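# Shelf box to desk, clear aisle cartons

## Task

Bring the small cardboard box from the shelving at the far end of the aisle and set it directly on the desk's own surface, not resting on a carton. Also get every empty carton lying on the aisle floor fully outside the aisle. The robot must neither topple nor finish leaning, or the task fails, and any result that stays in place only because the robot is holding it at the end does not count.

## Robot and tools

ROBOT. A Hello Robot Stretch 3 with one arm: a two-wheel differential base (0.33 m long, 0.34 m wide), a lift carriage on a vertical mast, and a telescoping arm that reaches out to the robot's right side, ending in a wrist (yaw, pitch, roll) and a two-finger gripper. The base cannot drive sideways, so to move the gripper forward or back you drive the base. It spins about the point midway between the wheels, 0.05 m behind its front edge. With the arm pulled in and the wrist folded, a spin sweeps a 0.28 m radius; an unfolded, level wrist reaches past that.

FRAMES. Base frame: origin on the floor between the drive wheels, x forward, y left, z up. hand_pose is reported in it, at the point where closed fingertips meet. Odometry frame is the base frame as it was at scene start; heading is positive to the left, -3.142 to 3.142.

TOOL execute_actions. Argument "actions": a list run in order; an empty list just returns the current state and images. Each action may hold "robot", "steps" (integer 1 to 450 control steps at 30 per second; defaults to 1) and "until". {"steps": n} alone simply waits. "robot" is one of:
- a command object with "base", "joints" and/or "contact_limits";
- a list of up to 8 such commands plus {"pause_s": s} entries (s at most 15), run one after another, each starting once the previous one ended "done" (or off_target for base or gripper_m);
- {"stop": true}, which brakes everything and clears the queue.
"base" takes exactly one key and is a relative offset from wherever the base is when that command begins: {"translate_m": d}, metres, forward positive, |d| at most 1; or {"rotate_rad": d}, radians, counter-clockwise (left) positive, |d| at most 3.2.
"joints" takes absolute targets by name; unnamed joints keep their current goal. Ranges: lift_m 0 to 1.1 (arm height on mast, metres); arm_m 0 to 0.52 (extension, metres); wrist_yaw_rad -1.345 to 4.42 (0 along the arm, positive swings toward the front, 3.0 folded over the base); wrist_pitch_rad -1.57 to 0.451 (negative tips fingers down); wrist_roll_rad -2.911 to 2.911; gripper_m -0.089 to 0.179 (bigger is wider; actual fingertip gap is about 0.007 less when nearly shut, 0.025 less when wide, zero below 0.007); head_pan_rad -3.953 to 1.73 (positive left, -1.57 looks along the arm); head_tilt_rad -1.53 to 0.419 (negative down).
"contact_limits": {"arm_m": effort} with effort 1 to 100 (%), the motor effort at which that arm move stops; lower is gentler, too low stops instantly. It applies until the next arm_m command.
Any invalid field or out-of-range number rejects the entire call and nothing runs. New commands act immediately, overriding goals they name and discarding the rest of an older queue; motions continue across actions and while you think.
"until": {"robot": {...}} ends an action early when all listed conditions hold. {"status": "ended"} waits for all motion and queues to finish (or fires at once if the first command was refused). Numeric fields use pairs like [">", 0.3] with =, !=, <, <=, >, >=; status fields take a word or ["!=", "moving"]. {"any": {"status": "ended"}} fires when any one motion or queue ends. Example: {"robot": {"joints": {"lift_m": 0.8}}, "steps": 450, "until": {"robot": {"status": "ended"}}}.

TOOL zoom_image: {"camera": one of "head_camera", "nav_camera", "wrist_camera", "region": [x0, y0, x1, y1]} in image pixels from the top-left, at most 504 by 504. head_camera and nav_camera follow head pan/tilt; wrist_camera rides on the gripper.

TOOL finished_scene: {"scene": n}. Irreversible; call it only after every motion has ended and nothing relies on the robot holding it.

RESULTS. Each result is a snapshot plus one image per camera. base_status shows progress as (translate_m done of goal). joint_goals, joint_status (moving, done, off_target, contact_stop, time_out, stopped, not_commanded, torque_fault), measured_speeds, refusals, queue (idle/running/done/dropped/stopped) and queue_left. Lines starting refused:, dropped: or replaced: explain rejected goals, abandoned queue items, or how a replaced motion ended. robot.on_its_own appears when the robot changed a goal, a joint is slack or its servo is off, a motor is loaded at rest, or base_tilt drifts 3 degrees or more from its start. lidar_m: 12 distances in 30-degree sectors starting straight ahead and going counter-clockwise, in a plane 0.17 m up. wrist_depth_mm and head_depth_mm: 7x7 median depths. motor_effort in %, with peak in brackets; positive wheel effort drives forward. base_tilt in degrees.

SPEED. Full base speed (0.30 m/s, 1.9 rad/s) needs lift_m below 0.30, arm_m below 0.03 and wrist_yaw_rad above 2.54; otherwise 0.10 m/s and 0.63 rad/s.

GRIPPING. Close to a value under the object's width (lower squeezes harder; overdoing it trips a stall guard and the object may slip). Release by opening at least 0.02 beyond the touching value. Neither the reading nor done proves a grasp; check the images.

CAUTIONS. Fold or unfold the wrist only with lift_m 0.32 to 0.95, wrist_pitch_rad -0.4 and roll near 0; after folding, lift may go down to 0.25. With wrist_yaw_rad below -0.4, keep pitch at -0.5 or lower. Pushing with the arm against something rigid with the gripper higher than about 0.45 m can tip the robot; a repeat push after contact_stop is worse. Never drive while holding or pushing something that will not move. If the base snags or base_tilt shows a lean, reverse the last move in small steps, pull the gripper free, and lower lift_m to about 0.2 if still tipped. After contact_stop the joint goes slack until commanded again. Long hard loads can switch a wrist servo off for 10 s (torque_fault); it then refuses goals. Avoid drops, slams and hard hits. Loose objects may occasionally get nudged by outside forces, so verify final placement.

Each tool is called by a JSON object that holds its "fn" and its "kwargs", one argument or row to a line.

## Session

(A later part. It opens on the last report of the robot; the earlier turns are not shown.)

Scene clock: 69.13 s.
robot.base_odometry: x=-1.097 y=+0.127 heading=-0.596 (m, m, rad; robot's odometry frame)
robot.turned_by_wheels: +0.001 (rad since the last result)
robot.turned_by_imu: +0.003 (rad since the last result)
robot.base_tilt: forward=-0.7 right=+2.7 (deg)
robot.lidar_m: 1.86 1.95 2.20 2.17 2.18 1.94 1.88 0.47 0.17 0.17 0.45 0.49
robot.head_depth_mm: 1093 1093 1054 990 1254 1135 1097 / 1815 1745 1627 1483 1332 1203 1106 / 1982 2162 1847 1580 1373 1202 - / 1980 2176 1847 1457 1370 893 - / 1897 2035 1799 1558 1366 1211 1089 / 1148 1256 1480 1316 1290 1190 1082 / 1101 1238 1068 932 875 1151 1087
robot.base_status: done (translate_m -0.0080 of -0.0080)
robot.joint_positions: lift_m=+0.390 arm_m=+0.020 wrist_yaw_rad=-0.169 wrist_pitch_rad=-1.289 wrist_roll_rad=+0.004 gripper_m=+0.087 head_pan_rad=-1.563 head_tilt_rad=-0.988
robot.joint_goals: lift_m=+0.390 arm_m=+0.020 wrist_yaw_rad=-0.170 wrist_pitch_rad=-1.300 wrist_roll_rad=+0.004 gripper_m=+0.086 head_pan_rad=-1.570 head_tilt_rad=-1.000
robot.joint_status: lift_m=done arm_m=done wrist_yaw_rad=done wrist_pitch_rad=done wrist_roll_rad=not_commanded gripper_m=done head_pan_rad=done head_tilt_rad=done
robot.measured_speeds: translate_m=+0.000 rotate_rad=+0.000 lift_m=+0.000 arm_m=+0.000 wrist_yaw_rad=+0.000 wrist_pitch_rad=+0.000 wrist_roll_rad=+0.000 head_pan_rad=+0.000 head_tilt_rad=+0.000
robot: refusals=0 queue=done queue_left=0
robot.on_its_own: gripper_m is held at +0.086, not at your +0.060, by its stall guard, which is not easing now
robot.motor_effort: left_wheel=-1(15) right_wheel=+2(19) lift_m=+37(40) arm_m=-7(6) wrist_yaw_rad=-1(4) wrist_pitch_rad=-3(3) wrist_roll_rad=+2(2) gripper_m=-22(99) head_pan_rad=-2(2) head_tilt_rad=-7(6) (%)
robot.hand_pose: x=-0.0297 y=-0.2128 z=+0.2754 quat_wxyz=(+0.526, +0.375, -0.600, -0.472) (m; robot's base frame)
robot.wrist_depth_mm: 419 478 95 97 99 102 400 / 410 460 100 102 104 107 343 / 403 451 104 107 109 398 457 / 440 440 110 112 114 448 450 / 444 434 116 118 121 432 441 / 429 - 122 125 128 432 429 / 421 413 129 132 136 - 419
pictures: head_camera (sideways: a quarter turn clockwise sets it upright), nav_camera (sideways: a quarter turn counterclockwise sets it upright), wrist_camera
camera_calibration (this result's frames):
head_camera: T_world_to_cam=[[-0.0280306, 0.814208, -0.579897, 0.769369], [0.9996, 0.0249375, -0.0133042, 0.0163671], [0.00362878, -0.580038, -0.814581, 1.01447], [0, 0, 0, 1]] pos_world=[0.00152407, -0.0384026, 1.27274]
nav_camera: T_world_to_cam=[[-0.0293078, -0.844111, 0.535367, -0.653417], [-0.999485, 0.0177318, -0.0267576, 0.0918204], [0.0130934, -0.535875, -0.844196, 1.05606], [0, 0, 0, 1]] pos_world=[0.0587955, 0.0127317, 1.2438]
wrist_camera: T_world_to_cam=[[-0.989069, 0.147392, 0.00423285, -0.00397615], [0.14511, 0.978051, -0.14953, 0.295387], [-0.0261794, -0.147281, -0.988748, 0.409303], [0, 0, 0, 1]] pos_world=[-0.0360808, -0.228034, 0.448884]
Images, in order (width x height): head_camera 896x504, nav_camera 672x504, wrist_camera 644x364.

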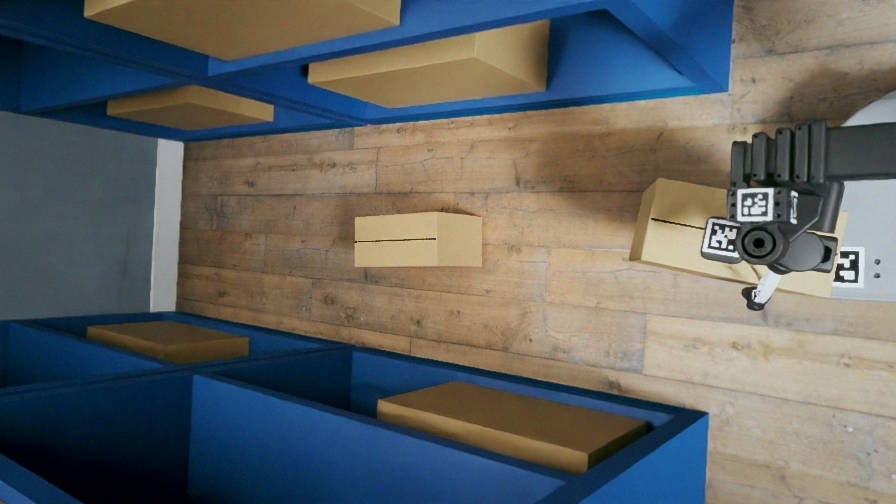

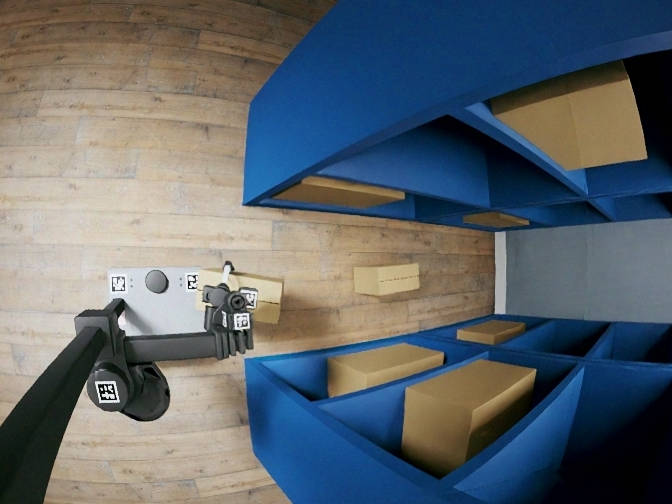

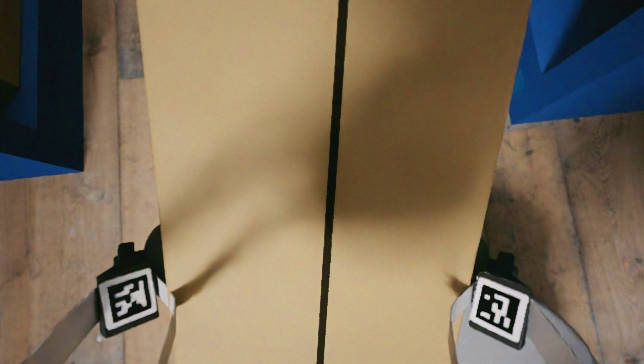

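{"fn": "execute_actions", "kwargs": {
  "actions": [
    {"robot":[{"joints":{"lift_m":0.42,"arm_m":0.03}},{"base":{"rotate_rad":-1.58}},{"joints":{"arm_m":0.42}},{"joints":{"lift_m":0.265}}],"steps":450,"until":{"robot":{"status":"ended"}}},
    {"robot":[{"joints":{"lift_m":0.255,"gripper_m":0.179}},{"joints":{"lift_m":0.36}},{"joints":{"arm_m":0,"wrist_yaw_rad":0},"base":{"translate_m":0.1}},{"base":{"rotate_rad":1.58}},{"joints":{"arm_m":0.52,"wrist_pitch_rad":-0.9,"lift_m":0.3}}],"steps":450,"until":{"robot":{"status":"ended"}}},
    {"steps":200,"until":{"robot":{"status":"ended"}}}
  ]
}}

Scene clock: 85.97 s.
robot.base_odometry: x=-1.097 y=+0.127 heading=-2.176 (m, m, rad; robot's odometry frame)
robot.turned_by_wheels: -1.580 (rad since the last result)
robot.turned_by_imu: -1.591 (rad since the last result)
robot.base_tilt: forward=-0.7 right=+2.7 (deg)
robot.lidar_m: 0.87 0.45 0.49 1.87 1.94 2.21 2.19 2.18 1.95 0.50 0.48 0.46
robot.head_depth_mm: 1685 1974 1859 1587 1389 1220 1100 / 1685 1971 1852 1583 1374 1219 1112 / 1693 1984 1849 1602 1366 1212 - / 1703 2011 1843 1602 1199 1217 1134 / 1710 2011 1838 1575 1370 1205 1092 / 1715 2033 1832 1558 1337 1207 1088 / 1722 2013 973 986 1013 1151 1085
robot.base_status: done (rotate_rad -1.5799 of -1.5800)
robot.joint_positions: lift_m=+0.269 arm_m=+0.420 wrist_yaw_rad=-0.169 wrist_pitch_rad=-1.300 wrist_roll_rad=+0.004 gripper_m=+0.179 head_pan_rad=-1.563 head_tilt_rad=-0.988
robot.joint_goals: lift_m=+0.269 arm_m=+0.420 wrist_yaw_rad=-0.170 wrist_pitch_rad=-1.300 wrist_roll_rad=+0.004 gripper_m=+0.179 head_pan_rad=-1.570 head_tilt_rad=-1.000
robot.joint_status: lift_m=contact_stop arm_m=done wrist_yaw_rad=done wrist_pitch_rad=done wrist_roll_rad=not_commanded gripper_m=done head_pan_rad=done head_tilt_rad=done
robot.measured_speeds: translate_m=+0.000 rotate_rad=+0.000 lift_m=+0.000 arm_m=+0.000 wrist_yaw_rad=+0.000 wrist_pitch_rad=+0.000 wrist_roll_rad=+0.000 head_pan_rad=+0.000 head_tilt_rad=+0.000
robot: refusals=0 queue=dropped queue_left=0
robot.on_its_own: lift_m is slack since a contact_stop, until your next command for it (your +0.255 is given up)
robot.motor_effort: left_wheel=+4(10) right_wheel=-2(6) lift_m=+27(41) arm_m=+2(8) wrist_yaw_rad=-1(1) wrist_pitch_rad=+0(15) wrist_roll_rad=+2(2) gripper_m=+0(89) head_pan_rad=-2(2) head_tilt_rad=-6(5) (%)
robot.hand_pose: x=-0.0292 y=-0.6094 z=+0.1548 quat_wxyz=(+0.524, +0.378, -0.598, -0.475) (m; robot's base frame)
robot.wrist_depth_mm: 343 349 154 153 154 345 347 / 336 338 151 151 150 336 335 / 332 330 147 147 148 336 334 / 325 325 144 144 145 326 326 / 318 318 141 141 142 318 320 / - 310 139 139 139 313 314 / 305 305 136 136 136 305 310
pictures: head_camera (sideways: a quarter turn clockwise sets it upright), nav_camera (sideways: a quarter turn counterclockwise sets it upright), wrist_camera
replaced: robot.lift_m: its motion had ended contact_stop
dropped: robot: command 0 of its queue: lift_m: contact_stop
camera_calibration (this result's frames):
head_camera: T_world_to_cam=[[-0.0280286, 0.814216, -0.579885, 0.769353], [0.999601, 0.0249352, -0.013304, 0.0163667], [0.00362724, -0.580026, -0.81459, 1.01448], [0, 0, 0, 1]] pos_world=[0.00152397, -0.0384022, 1.27274]
nav_camera: T_world_to_cam=[[-0.0293098, -0.844119, 0.535355, -0.653401], [-0.999485, 0.0177346, -0.0267572, 0.09182], [0.0130919, -0.535863, -0.844203, 1.05607], [0, 0, 0, 1]] pos_world=[0.0587956, 0.0127324, 1.2438]
wrist_camera: T_world_to_cam=[[-0.989175, 0.146685, 0.00398802, 0.0550955], [0.144726, 0.979729, -0.138514, 0.664479], [-0.0242251, -0.136438, -0.990352, 0.238519], [0, 0, 0, 1]] pos_world=[-0.0358899, -0.626547, 0.328038]
Images, in order (width x height): head_camera 896x504, nav_camera 672x504, wrist_camera 644x364.

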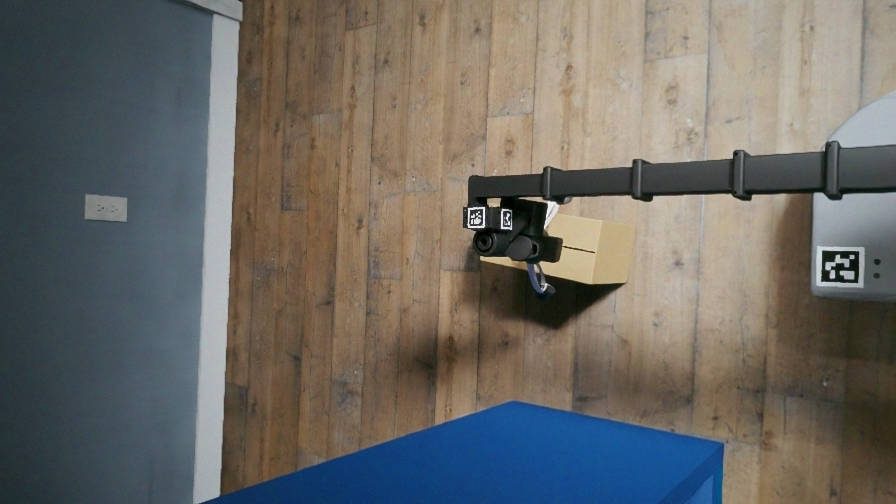

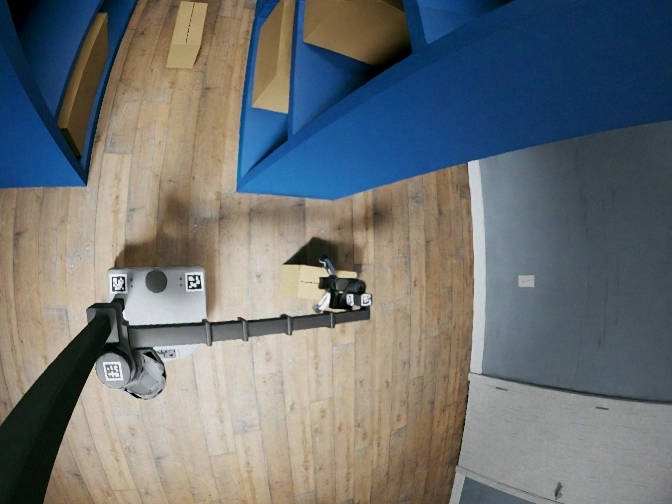

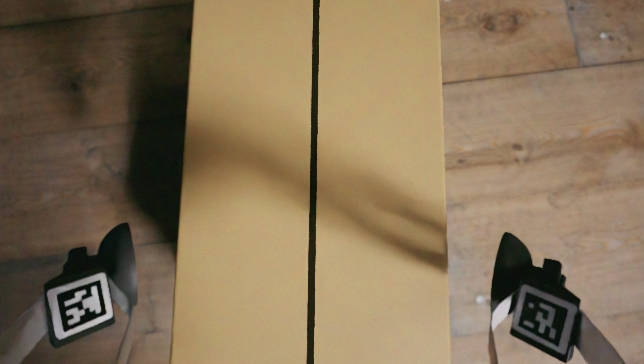

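{"fn": "execute_actions", "kwargs": {
  "actions": [
    {"robot":[{"joints":{"lift_m":0.36}},{"joints":{"arm_m":0,"wrist_yaw_rad":0},"base":{"translate_m":0.12}},{"base":{"rotate_rad":1.58}},{"joints":{"arm_m":0.52,"wrist_pitch_rad":-0.9,"lift_m":0.3}}],"steps":450,"until":{"robot":{"status":"ended"}}}
  ]
}}

Scene clock: 106.27 s.
robot.base_odometry: x=-1.166 y=+0.029 heading=-0.596 (m, m, rad; robot's odometry frame)
robot.turned_by_wheels: +1.580 (rad since the last result)
robot.turned_by_imu: +1.599 (rad since the last result)
robot.base_tilt: forward=-0.7 right=+2.8 (deg)
robot.lidar_m: 1.86 1.95 2.32 2.29 2.61 0.52 0.52 0.39 0.66 0.75 0.44 0.37
robot.head_depth_mm: 1550 1096 1060 993 1165 1151 1066 / 1757 1748 1699 1483 1326 1205 1106 / 1868 2115 1842 1582 1404 1218 - / 1885 2095 1837 1445 1368 1215 1134 / 1807 2008 1799 1564 1367 1213 1089 / 1092 1194 1366 1466 1287 1187 1086 / 988 1168 1066 929 960 988 1087
robot.base_status: done (rotate_rad +1.5799 of +1.5800)
robot.joint_positions: lift_m=+0.301 arm_m=+0.520 wrist_yaw_rad=-0.001 wrist_pitch_rad=-0.912 wrist_roll_rad=+0.004 gripper_m=+0.179 head_pan_rad=-1.563 head_tilt_rad=-0.988
robot.joint_goals: lift_m=+0.300 arm_m=+0.520 wrist_yaw_rad=+0.000 wrist_pitch_rad=-0.900 wrist_roll_rad=+0.004 gripper_m=+0.179 head_pan_rad=-1.570 head_tilt_rad=-1.000
robot.joint_status: lift_m=done arm_m=done wrist_yaw_rad=done wrist_pitch_rad=done wrist_roll_rad=not_commanded gripper_m=done head_pan_rad=done head_tilt_rad=done
robot.measured_speeds: translate_m=+0.000 rotate_rad=+0.000 lift_m=+0.000 arm_m=+0.000 wrist_yaw_rad=+0.000 wrist_pitch_rad=+0.000 wrist_roll_rad=+0.000 head_pan_rad=+0.000 head_tilt_rad=+0.000
robot: refusals=0 queue=done queue_left=0
robot.motor_effort: left_wheel=-2(6) right_wheel=+3(7) lift_m=+15(38) arm_m=+6(7) wrist_yaw_rad=+1(3) wrist_pitch_rad=+3(4) wrist_roll_rad=+2(2) gripper_m=+1(1) head_pan_rad=-2(2) head_tilt_rad=-7(6) (%)
robot.hand_pose: x=-0.0218 y=-0.8024 z=+0.2219 quat_wxyz=(+0.633, +0.310, -0.636, -0.313) (m; robot's base frame)
robot.wrist_depth_mm: 401 470 581 613 606 576 386 / 419 481 529 286 522 525 420 / 381 457 462 257 473 477 402 / 354 434 432 233 427 444 369 / 345 395 395 216 222 407 363 / - 370 359 199 201 375 347 / 336 341 335 188 189 344 328
pictures: head_camera (sideways: a quarter turn clockwise sets it upright), nav_camera (sideways: a quarter turn counterclockwise sets it upright), wrist_camera
camera_calibration (this result's frames):
head_camera: T_world_to_cam=[[-0.0280153, 0.814216, -0.579885, 0.769353], [0.999601, 0.0249189, -0.013304, 0.0163667], [0.00361776, -0.580026, -0.81459, 1.01448], [0, 0, 0, 1]] pos_world=[0.00152334, -0.0384021, 1.27274]
nav_camera: T_world_to_cam=[[-0.0293236, -0.844118, 0.535355, -0.653401], [-0.999484, 0.017751, -0.0267572, 0.09182], [0.0130832, -0.535863, -0.844203, 1.05607], [0, 0, 0, 1]] pos_world=[0.0587958, 0.0127316, 1.2438]
wrist_camera: T_world_to_cam=[[-0.999778, -0.0173808, 0.011882, -0.0431214], [-0.0209987, 0.86409, -0.502898, 0.846187], [-0.00152637, -0.503036, -0.864264, -0.0428292], [0, 0, 0, 1]] pos_world=[-0.0254083, -0.753476, 0.389043]
Images, in order (width x height): head_camera 896x504, nav_camera 672x504, wrist_camera 644x364.

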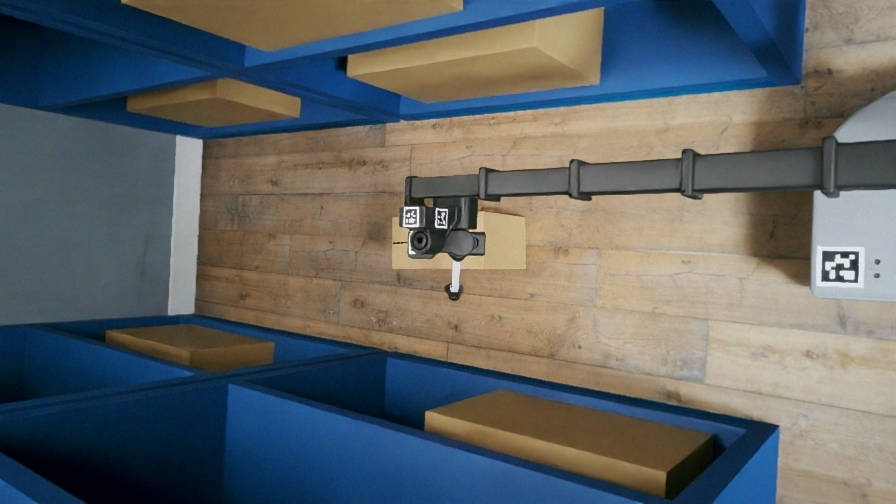

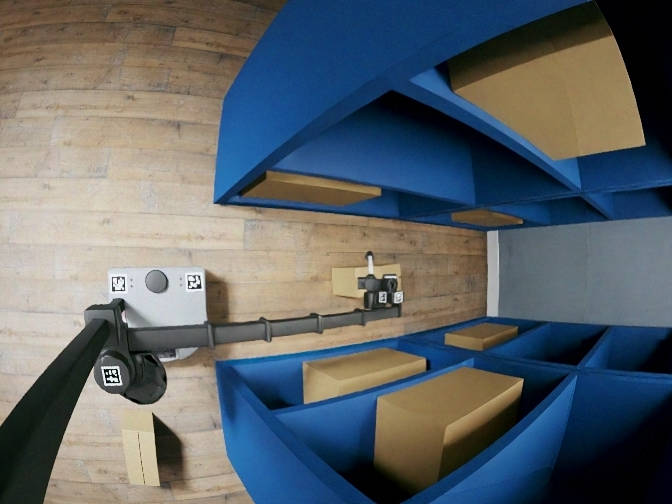

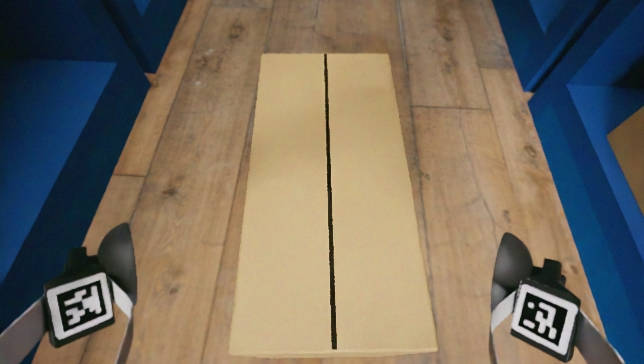

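Drag it closer, then regrip from above.

{"fn": "execute_actions", "kwargs": {
  "actions": [
    {"robot":[{"base":{"translate_m":-0.012}},{"joints":{"lift_m":0.215}},{"joints":{"gripper_m":0.08}},{"joints":{"arm_m":0.2}},{"joints":{"gripper_m":0.179}},{"joints":{"lift_m":0.34}},{"joints":{"arm_m":0.39,"wrist_pitch_rad":-1.45,"lift_m":0.33}}],"steps":450,"until":{"robot":{"status":"ended"}}}
  ]
}}

Scene clock: 122.43 s.
robot.base_odometry: x=-1.176 y=+0.035 heading=-0.596 (m, m, rad; robot's odometry frame)
robot.turned_by_wheels: +0.000 (rad since the last result)
robot.turned_by_imu: +0.003 (rad since the last result)
robot.base_tilt: forward=-0.6 right=+2.8 (deg)
robot.lidar_m: 1.88 1.96 2.31 2.29 2.58 0.51 0.51 0.37 0.65 0.43 0.45 0.37
robot.head_depth_mm: 1041 1057 1020 947 1120 1152 1066 / 1736 1694 1503 1488 1325 1191 1105 / 1876 2117 1838 1601 1363 1238 - / 1876 2097 1851 1604 1155 1196 1136 / 1825 2047 1813 1569 1370 1215 1088 / 1465 1191 1414 1471 1314 1192 1089 / 991 1170 1069 931 990 994 1083
robot.base_status: done (translate_m -0.0120 of -0.0120)
robot.joint_positions: lift_m=+0.331 arm_m=+0.390 wrist_yaw_rad=-0.001 wrist_pitch_rad=-1.446 wrist_roll_rad=+0.004 gripper_m=+0.179 head_pan_rad=-1.563 head_tilt_rad=-0.988
robot.joint_goals: lift_m=+0.330 arm_m=+0.390 wrist_yaw_rad=+0.000 wrist_pitch_rad=-1.450 wrist_roll_rad=+0.004 gripper_m=+0.179 head_pan_rad=-1.570 head_tilt_rad=-1.000
robot.joint_status: lift_m=done arm_m=done wrist_yaw_rad=done wrist_pitch_rad=done wrist_roll_rad=not_commanded gripper_m=done head_pan_rad=done head_tilt_rad=done
robot.measured_speeds: translate_m=+0.000 rotate_rad=+0.000 lift_m=+0.000 arm_m=+0.000 wrist_yaw_rad=+0.000 wrist_pitch_rad=+0.000 wrist_roll_rad=+0.000 head_pan_rad=+0.000 head_tilt_rad=+0.000
robot: refusals=0 queue=done queue_left=0
robot.motor_effort: left_wheel=-1(7) right_wheel=+2(3) lift_m=+15(37) arm_m=+5(5) wrist_yaw_rad=+1(2) wrist_pitch_rad=-1(3) wrist_roll_rad=+2(2) gripper_m=-1(99) head_pan_rad=-2(2) head_tilt_rad=-7(5) (%)
robot.hand_pose: x=-0.0216 y=-0.5425 z=+0.2120 quat_wxyz=(+0.529, +0.467, -0.531, -0.469) (m; robot's base frame)
robot.wrist_depth_mm: 369 374 194 194 371 371 358 / 365 370 194 194 369 368 352 / 368 377 195 195 375 369 353 / 365 374 195 197 372 379 347 / 368 382 197 196 374 375 345 / 350 377 201 199 371 380 328 / 387 379 199 197 377 378 306
pictures: head_camera (sideways: a quarter turn clockwise sets it upright), nav_camera (sideways: a quarter turn counterclockwise sets it upright), wrist_camera
camera_calibration (this result's frames):
head_camera: T_world_to_cam=[[-0.0280153, 0.814216, -0.579885, 0.769353], [0.999601, 0.0249189, -0.013304, 0.0163667], [0.00361776, -0.580026, -0.81459, 1.01448], [0, 0, 0, 1]] pos_world=[0.00152334, -0.0384021, 1.27274]
nav_camera: T_world_to_cam=[[-0.0293236, -0.844118, 0.535355, -0.653401], [-0.999484, 0.017751, -0.0267572, 0.09182], [0.0130832, -0.535863, -0.844203, 1.05607], [0, 0, 0, 1]] pos_world=[0.0587958, 0.0127316, 1.2438]
wrist_camera: T_world_to_cam=[[-0.999776, -0.0211669, 0.000826125, -0.0380541], [-0.0211605, 0.999751, 0.00710249, 0.582138], [-0.000976256, 0.00708341, -0.999974, 0.384885], [0, 0, 0, 1]] pos_world=[-0.0253515, -0.585525, 0.380772]
Images, in order (width x height): head_camera 896x504, nav_camera 672x504, wrist_camera 644x364.

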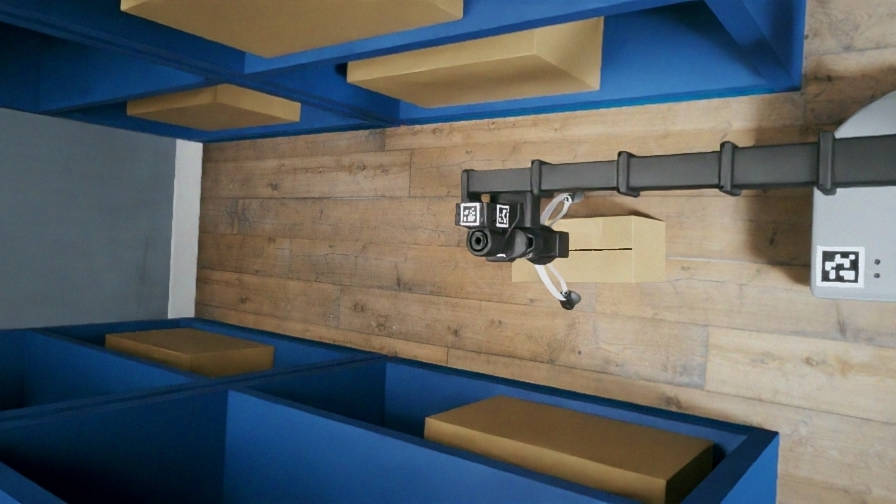

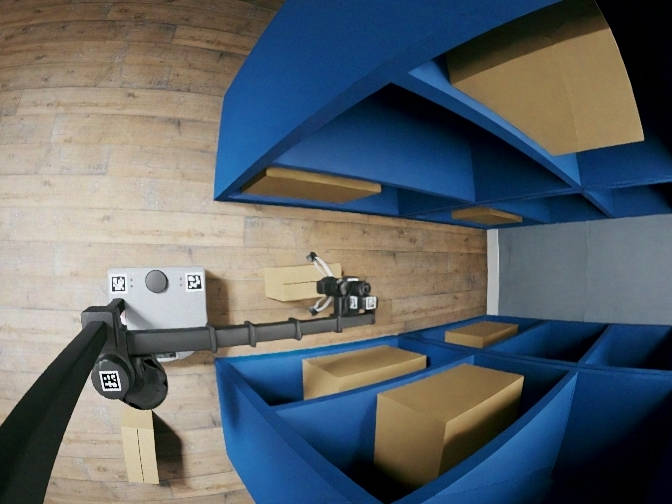

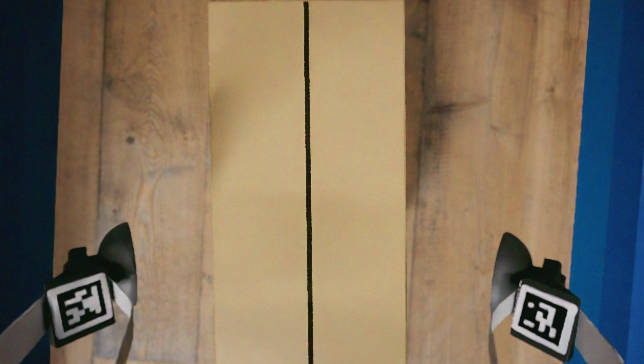

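{"fn": "execute_actions", "kwargs": {
  "actions": [
    {"robot":[{"joints":{"arm_m":0.405}},{"joints":{"lift_m":0.255}},{"joints":{"gripper_m":0.08}},{"joints":{"lift_m":0.48}},{"joints":{"arm_m":0.01,"head_tilt_rad":-0.4},"base":{"translate_m":0.015}}],"steps":450,"until":{"robot":{"status":"ended"}}}
  ]
}}

{"fn": "execute_actions", "kwargs": {
  "actions": [
    {"robot":[{"base":{"rotate_rad":1.56},"joints":{"head_pan_rad":-3.14}},{"joints":{"arm_m":0.42}},{"joints":{"lift_m":0.262}}],"steps":450,"until":{"robot":{"status":"ended"}}},
    {"robot":[{"joints":{"gripper_m":0.179}},{"joints":{"lift_m":0.4}},{"joints":{"wrist_pitch_rad":-0.4,"gripper_m":0.03,"arm_m":0.1}},{"joints":{"wrist_yaw_rad":3.0,"arm_m":0}},{"joints":{"lift_m":0.27,"head_tilt_rad":-0.8}}],"steps":450,"until":{"robot":{"status":"ended"}}}
  ]
}}

Scene clock: 137.80 s.
robot.base_odometry: x=-1.163 y=+0.027 heading=-0.596 (m, m, rad; robot's odometry frame)
robot.turned_by_wheels: +0.000 (rad since the last result)
robot.turned_by_imu: +0.003 (rad since the last result)
robot.base_tilt: forward=-0.7 right=+2.7 (deg)
robot.lidar_m: 1.86 1.95 2.32 2.29 2.63 0.53 0.52 0.39 0.66 1.13 0.44 0.36
robot.head_depth_mm: 1225 1163 1055 1111 1061 1026 1054 / 1721 1827 1917 2064 1694 1608 1380 / 1752 1869 2006 2141 2240 1767 1419 / 1754 1859 2001 2150 2276 1768 1416 / 1736 1855 1973 2094 2149 1774 1404 / 1136 1162 1110 1145 1237 1332 1362 / 794 982 1041 874 1217 1041 913
robot.base_status: done (translate_m +0.0150 of +0.0150)
robot.joint_positions: lift_m=+0.479 arm_m=+0.010 wrist_yaw_rad=-0.001 wrist_pitch_rad=-1.448 wrist_roll_rad=+0.004 gripper_m=+0.084 head_pan_rad=-1.563 head_tilt_rad=-0.409
robot.joint_goals: lift_m=+0.480 arm_m=+0.010 wrist_yaw_rad=+0.000 wrist_pitch_rad=-1.450 wrist_roll_rad=+0.004 gripper_m=+0.083 head_pan_rad=-1.570 head_tilt_rad=-0.400
robot.joint_status: lift_m=done arm_m=done wrist_yaw_rad=done wrist_pitch_rad=done wrist_roll_rad=not_commanded gripper_m=done head_pan_rad=done head_tilt_rad=done
robot.measured_speeds: translate_m=+0.000 rotate_rad=+0.000 lift_m=+0.000 arm_m=+0.000 wrist_yaw_rad=+0.000 wrist_pitch_rad=+0.000 wrist_roll_rad=+0.000 head_pan_rad=+0.000 head_tilt_rad=+0.000
robot: refusals=0 queue=done queue_left=0
robot.motor_effort: left_wheel=-1(3) right_wheel=+2(8) lift_m=+39(39) arm_m=-6(6) wrist_yaw_rad=+0(1) wrist_pitch_rad=-1(1) wrist_roll_rad=+2(2) gripper_m=-22(99) head_pan_rad=-2(2) head_tilt_rad=+5(41) (%)
robot.hand_pose: x=-0.0216 y=-0.1628 z=+0.3609 quat_wxyz=(+0.529, +0.467, -0.531, -0.470) (m; robot's base frame)
robot.wrist_depth_mm: 378 449 127 126 126 508 447 / 433 449 127 127 127 520 451 / 390 467 128 128 128 527 446 / 517 514 129 128 128 510 529 / 519 529 128 129 129 529 523 / 528 533 129 129 129 522 529 / 530 524 129 130 129 - 529
pictures: head_camera (sideways: a quarter turn clockwise sets it upright), nav_camera (sideways: a quarter turn counterclockwise sets it upright), wrist_camera
camera_calibration (this result's frames):
head_camera: T_world_to_cam=[[-0.0245876, 0.363595, -0.931232, 1.22733], [0.999679, 0.0147071, -0.0206525, 0.0259464], [0.00618655, -0.931441, -0.36384, 0.428096], [0, 0, 0, 1]] pos_world=[0.00159073, -0.0478879, 1.29923]
nav_camera: T_world_to_cam=[[-0.032608, -0.413068, 0.910116, -1.14184], [-0.999343, -0.000947897, -0.0362351, 0.104183], [0.0158303, -0.910699, -0.412766, 0.494857], [0, 0, 0, 1]] pos_world=[0.0590474, -0.020893, 1.24724]
wrist_camera: T_world_to_cam=[[-0.999776, -0.0211674, 0.000785272, -0.0301251], [-0.0211595, 0.999736, 0.00898215, 0.200792], [-0.000975193, 0.00896352, -0.999959, 0.531408], [0, 0, 0, 1]] pos_world=[-0.0253515, -0.20614, 0.529606]
Images, in order (width x height): head_camera 896x504, nav_camera 672x504, wrist_camera 644x364.

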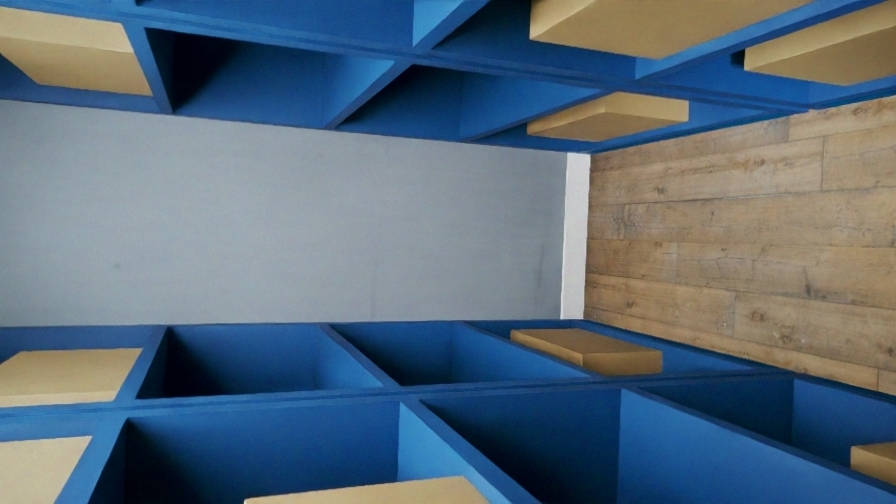

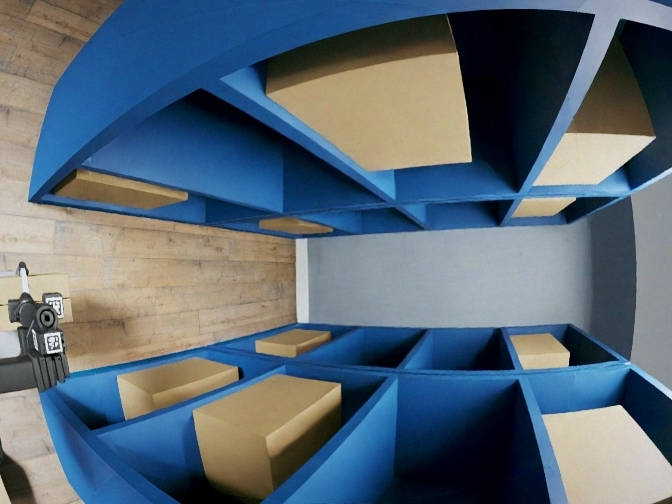

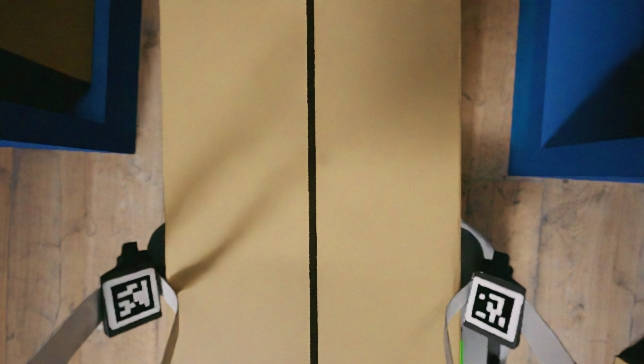

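Scene clock: 159.37 s.
robot.base_odometry: x=-1.163 y=+0.027 heading=+0.964 (m, m, rad; robot's odometry frame)
robot.turned_by_wheels: +1.560 (rad since the last result)
robot.turned_by_imu: +1.579 (rad since the last result)
robot.base_tilt: forward=-0.6 right=+2.7 (deg)
robot.lidar_m: 2.29 2.63 0.53 0.52 0.41 0.66 1.13 0.44 0.36 0.45 1.95 2.32
robot.head_depth_mm: 1230 1067 1107 1021 966 1117 1085 / 1727 1892 1683 1485 1447 1274 1127 / 1762 1982 2246 1908 1546 1316 1166 / 1764 2000 2254 1895 1546 1316 1160 / 1759 1949 2145 1870 1547 1304 1137 / 1377 1147 1253 1438 1450 1253 1130 / 933 859 1223 1097 927 977 974
robot.base_status: done (rotate_rad +1.5599 of +1.5600)
robot.joint_positions: lift_m=+0.271 arm_m=+0.003 wrist_yaw_rad=+2.997 wrist_pitch_rad=-0.419 wrist_roll_rad=+0.004 gripper_m=+0.030 head_pan_rad=-3.133 head_tilt_rad=-0.790
robot.joint_goals: lift_m=+0.270 arm_m=+0.000 wrist_yaw_rad=+3.000 wrist_pitch_rad=-0.400 wrist_roll_rad=+0.004 gripper_m=+0.030 head_pan_rad=-3.140 head_tilt_rad=-0.800
robot.joint_status: lift_m=done arm_m=done wrist_yaw_rad=done wrist_pitch_rad=done wrist_roll_rad=not_commanded gripper_m=done head_pan_rad=done head_tilt_rad=done
robot.measured_speeds: translate_m=+0.000 rotate_rad=+0.000 lift_m=+0.000 arm_m=+0.000 wrist_yaw_rad=+0.000 wrist_pitch_rad=+0.000 wrist_roll_rad=+0.000 head_pan_rad=+0.000 head_tilt_rad=+0.000
robot: refusals=0 queue=done queue_left=0
robot.motor_effort: left_wheel=-1(6) right_wheel=+3(7) lift_m=+15(40) arm_m=-6(6) wrist_yaw_rad=+3(3) wrist_pitch_rad=+5(5) wrist_roll_rad=+2(2) gripper_m=+0(95) head_pan_rad=-2(26) head_tilt_rad=-5(34) (%)
robot.hand_pose: x=+0.0110 y=+0.0744 z=+0.2830 quat_wxyz=(+0.197, +0.702, +0.097, +0.678) (m; robot's base frame)
robot.wrist_depth_mm: 311 - - - - - - / 336 - - - - - - / 692 374 966 892 951 - - / 582 410 733 693 731 775 780 / 470 452 620 615 600 613 628 / 465 481 - 518 509 508 516 / - - - - 427 424 431
pictures: head_camera (sideways: a quarter turn clockwise sets it upright), nav_camera (sideways: a quarter turn counterclockwise sets it upright), wrist_camera
camera_calibration (this result's frames):
head_camera: T_world_to_cam=[[0.683855, 0.0276149, -0.729095, 0.959435], [0.0228048, -0.999604, -0.0164708, 0.0264519], [-0.729261, -0.00536323, -0.684214, 0.849412], [0, 0, 0, 1]] pos_world=[-0.0372749, 0.00450231, 1.28113]
nav_camera: T_world_to_cam=[[-0.722008, 0.0296298, 0.69125, -0.852293], [0.0111278, 0.999451, -0.0312176, 0.0914697], [-0.691795, -0.0148473, -0.721941, 0.901401], [0, 0, 0, 1]] pos_world=[0.00720452, -0.0527828, 1.24276]
wrist_camera: T_world_to_cam=[[0.99097, -0.132678, 0.0193412, -0.011271], [-0.0530907, -0.520743, -0.852061, 0.322234], [0.123122, 0.843341, -0.523085, 0.253003], [0, 0, 0, 1]] pos_world=[-0.00287338, -0.0470622, 0.407124]
Images, in order (width x height): head_camera 896x504, nav_camera 672x504, wrist_camera 644x364.

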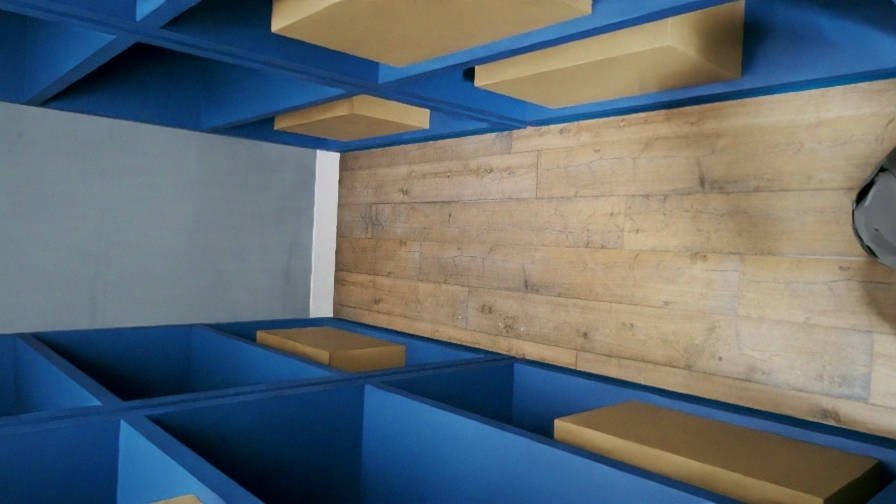

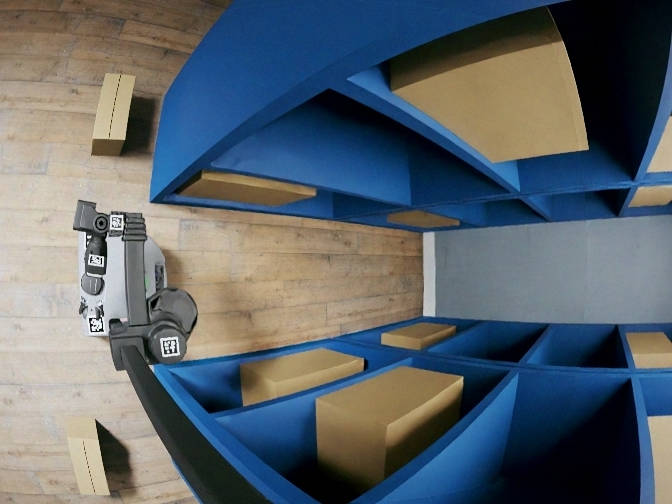

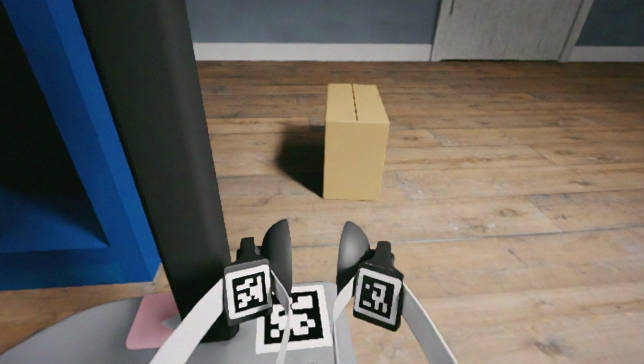

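{"fn": "execute_actions", "kwargs": {
  "actions": [
    {"robot":[{"base":{"rotate_rad":-0.045}},{"base":{"translate_m":-0.85}}],"steps":450,"until":{"robot":{"status":"ended"}}}
  ]
}}

Scene clock: 167.10 s.
robot.base_odometry: x=-1.679 y=-0.649 heading=+0.919 (m, m, rad; robot's odometry frame)
robot.turned_by_wheels: -0.045 (rad since the last result)
robot.turned_by_imu: -0.052 (rad since the last result)
robot.base_tilt: forward=-0.7 right=+2.7 (deg)
robot.lidar_m: 3.13 0.66 0.33 0.32 0.33 0.43 1.22 0.45 0.39 0.42 0.34 0.45
robot.head_depth_mm: 1000 900 1281 1123 919 833 783 / 1024 1155 1303 1238 1214 1220 1123 / 1040 1182 1362 1615 1556 1318 1162 / 1036 1173 1355 1603 1547 1311 1160 / 1036 1171 1356 1601 1533 1307 1141 / 1032 1175 1320 1531 1484 1306 1133 / 1000 1127 1268 1132 1155 1209 1095
robot.base_status: done (translate_m -0.8500 of -0.8500)
robot.joint_positions: lift_m=+0.271 arm_m=+0.003 wrist_yaw_rad=+2.998 wrist_pitch_rad=-0.419 wrist_roll_rad=+0.004 gripper_m=+0.030 head_pan_rad=-3.133 head_tilt_rad=-0.791
robot.joint_goals: lift_m=+0.270 arm_m=+0.000 wrist_yaw_rad=+3.000 wrist_pitch_rad=-0.400 wrist_roll_rad=+0.004 gripper_m=+0.030 head_pan_rad=-3.140 head_tilt_rad=-0.800
robot.joint_status: lift_m=done arm_m=done wrist_yaw_rad=done wrist_pitch_rad=done wrist_roll_rad=not_commanded gripper_m=done head_pan_rad=done head_tilt_rad=done
robot.measured_speeds: translate_m=+0.000 rotate_rad=+0.000 lift_m=+0.000 arm_m=+0.000 wrist_yaw_rad=+0.000 wrist_pitch_rad=+0.000 wrist_roll_rad=+0.000 head_pan_rad=+0.000 head_tilt_rad=+0.000
robot: refusals=0 queue=done queue_left=0
robot.motor_effort: left_wheel=+3(9) right_wheel=-2(6) lift_m=+15(15) arm_m=-6(6) wrist_yaw_rad=+3(2) wrist_pitch_rad=+5(5) wrist_roll_rad=+2(2) gripper_m=+1(0) head_pan_rad=-2(3) head_tilt_rad=-5(3) (%)
robot.hand_pose: x=+0.0109 y=+0.0745 z=+0.2830 quat_wxyz=(+0.197, +0.702, +0.097, +0.678) (m; robot's base frame)
robot.wrist_depth_mm: 369 - 448 453 485 771 576 / 362 - 341 356 372 401 577 / 358 444 377 384 405 738 584 / 361 476 408 429 453 603 565 / 396 454 451 467 497 534 554 / 431 443 - 488 499 499 520 / - - - - 423 436 437
pictures: head_camera (sideways: a quarter turn clockwise sets it upright), nav_camera (sideways: a quarter turn counterclockwise sets it upright), wrist_camera
camera_calibration (this result's frames):
head_camera: T_world_to_cam=[[0.684748, 0.0275922, -0.728257, 0.958338], [0.0227809, -0.999605, -0.0164532, 0.026429], [-0.728424, -0.00532407, -0.685106, 0.850567], [0, 0, 0, 1]] pos_world=[-0.0372493, 0.00450444, 1.28108]
nav_camera: T_world_to_cam=[[-0.722852, 0.0296546, 0.690366, -0.851136], [0.01121, 0.99945, -0.0311937, 0.091438], [-0.690912, -0.0148094, -0.722787, 0.902495], [0, 0, 0, 1]] pos_world=[0.00727454, -0.0527823, 1.24276]
wrist_camera: T_world_to_cam=[[0.991057, -0.132033, 0.0193413, -0.011172], [-0.0527517, -0.520777, -0.852061, 0.322243], [0.122573, 0.843421, -0.523085, 0.25299], [0, 0, 0, 1]] pos_world=[-0.00293878, -0.0470352, 0.407122]
Images, in order (width x height): head_camera 896x504, nav_camera 672x504, wrist_camera 644x364.

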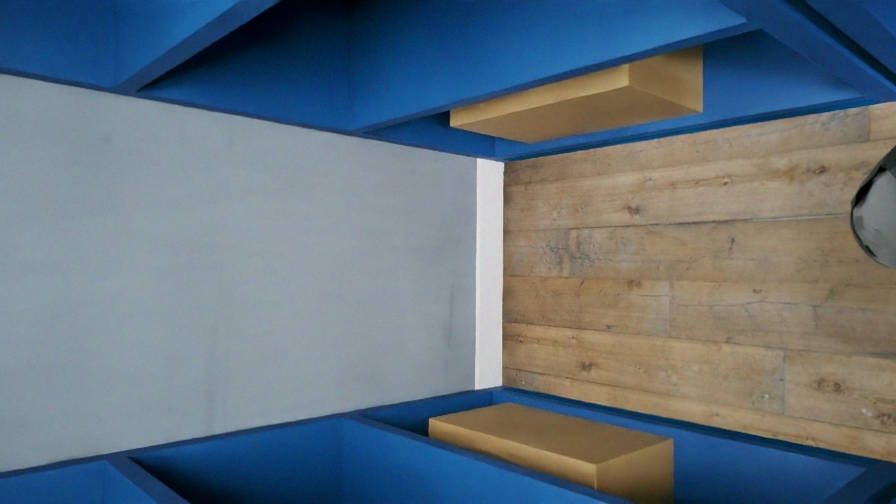

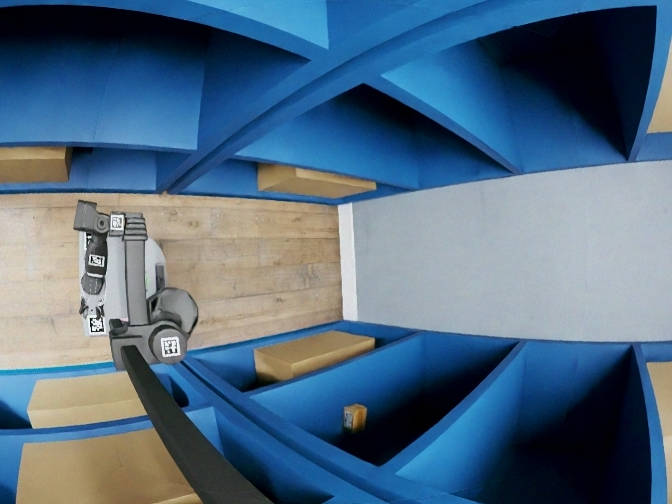

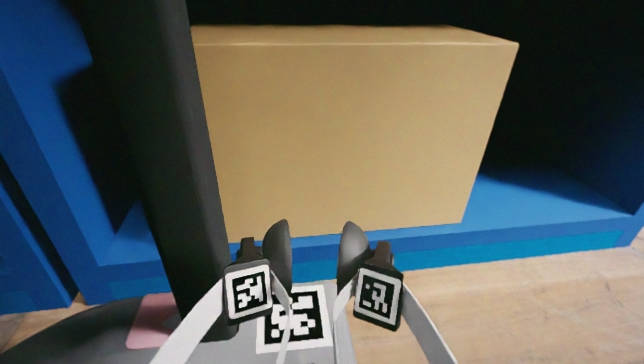

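{"fn": "execute_actions", "kwargs": {
  "actions": [
    {"robot":[{"base":{"translate_m":0.87},"joints":{"head_pan_rad":0}},{"base":{"rotate_rad":3.16}},{"base":{"translate_m":0.7}}],"steps":450,"until":{"robot":{"status":"ended"}}}
  ]
}}

Scene clock: 181.53 s.
robot.base_odometry: x=-1.565 y=-0.521 heading=-2.204 (m, m, rad; robot's odometry frame)
robot.turned_by_wheels: +3.160 (rad since the last result)
robot.turned_by_imu: +3.196 (rad since the last result)
robot.base_tilt: forward=-0.6 right=+2.7 (deg)
robot.lidar_m: 1.17 0.50 0.59 0.31 0.32 0.44 2.95 0.53 0.35 0.34 0.35 0.52
robot.head_depth_mm: 1107 1254 1385 1123 972 878 985 / 1175 1302 1436 1397 1368 1270 1122 / 1169 1331 1535 1763 1551 1316 1142 / 1171 1329 1530 1765 1549 1310 1142 / 1178 1330 1533 1780 1543 1312 1138 / 1161 1309 1441 1448 1436 1279 1133 / 1097 1254 1392 1097 972 919 1038
robot.base_status: done (translate_m +0.7000 of +0.7000)
robot.joint_positions: lift_m=+0.271 arm_m=+0.003 wrist_yaw_rad=+2.998 wrist_pitch_rad=-0.419 wrist_roll_rad=+0.004 gripper_m=+0.030 head_pan_rad=-0.007 head_tilt_rad=-0.791
robot.joint_goals: lift_m=+0.270 arm_m=+0.000 wrist_yaw_rad=+3.000 wrist_pitch_rad=-0.400 wrist_roll_rad=+0.004 gripper_m=+0.030 head_pan_rad=+0.000 head_tilt_rad=-0.800
robot.joint_status: lift_m=done arm_m=done wrist_yaw_rad=done wrist_pitch_rad=done wrist_roll_rad=not_commanded gripper_m=done head_pan_rad=done head_tilt_rad=done
robot.measured_speeds: translate_m=+0.000 rotate_rad=+0.000 lift_m=+0.000 arm_m=+0.000 wrist_yaw_rad=+0.000 wrist_pitch_rad=+0.000 wrist_roll_rad=+0.000 head_pan_rad=+0.000 head_tilt_rad=+0.000
robot: refusals=0 queue=done queue_left=0
robot.motor_effort: left_wheel=-2(14) right_wheel=+3(11) lift_m=+15(15) arm_m=-5(6) wrist_yaw_rad=+1(1) wrist_pitch_rad=+5(5) wrist_roll_rad=+2(2) gripper_m=+1(0) head_pan_rad=+2(26) head_tilt_rad=-5(5) (%)
robot.hand_pose: x=+0.0108 y=+0.0745 z=+0.2830 quat_wxyz=(+0.197, +0.702, +0.097, +0.678) (m; robot's base frame)
robot.wrist_depth_mm: 400 - 443 686 737 574 419 / 313 - 336 346 794 585 419 / 340 348 364 380 811 600 417 / 376 383 401 428 606 564 471 / 407 423 440 453 492 508 520 / 428 441 - 474 515 501 505 / - - - - 428 434 435
pictures: head_camera (sideways: a quarter turn clockwise sets it upright), nav_camera (sideways: a quarter turn counterclockwise sets it upright), wrist_camera
camera_calibration (this result's frames):
head_camera: T_world_to_cam=[[-0.685255, -0.0171459, -0.728101, 0.966492], [-0.00753861, 0.999836, -0.0164499, 0.0266097], [0.728264, -0.00578347, -0.685272, 0.841896], [0, 0, 0, 1]] pos_world=[0.0493709, -0.00516493, 1.28107]
nav_camera: T_world_to_cam=[[0.722473, -0.0406753, 0.690202, -0.859738], [-0.0264568, -0.999163, -0.0311893, 0.091662], [0.690893, 0.00427285, -0.722944, 0.894271], [0, 0, 0, 1]] pos_world=[0.00571708, 0.0527941, 1.24276]
wrist_camera: T_world_to_cam=[[0.991069, -0.131937, 0.0193408, -0.0111595], [-0.0527014, -0.520782, -0.852062, 0.322234], [0.122491, 0.843433, -0.523084, 0.253004], [0, 0, 0, 1]] pos_world=[-0.00294855, -0.0470504, 0.407122]
Images, in order (width x height): head_camera 896x504, nav_camera 672x504, wrist_camera 644x364.

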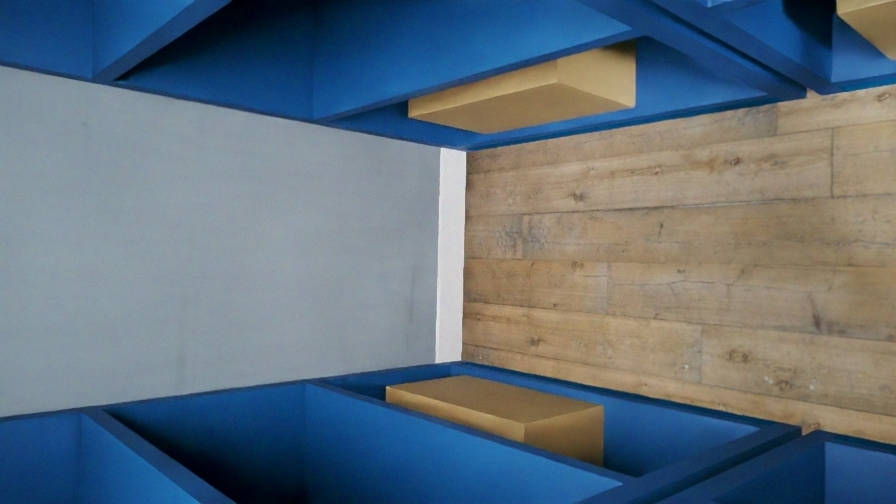

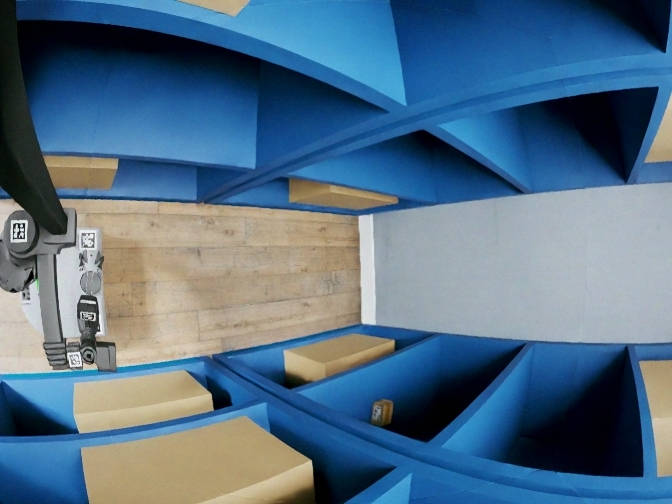

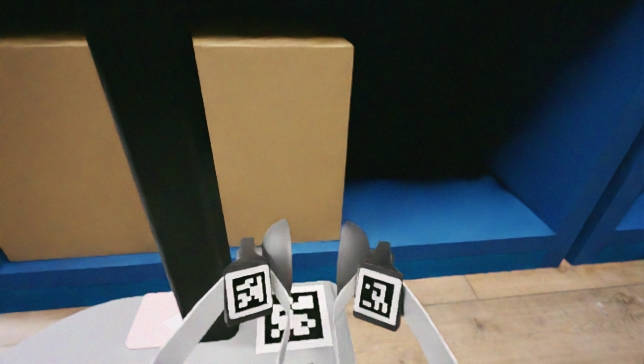

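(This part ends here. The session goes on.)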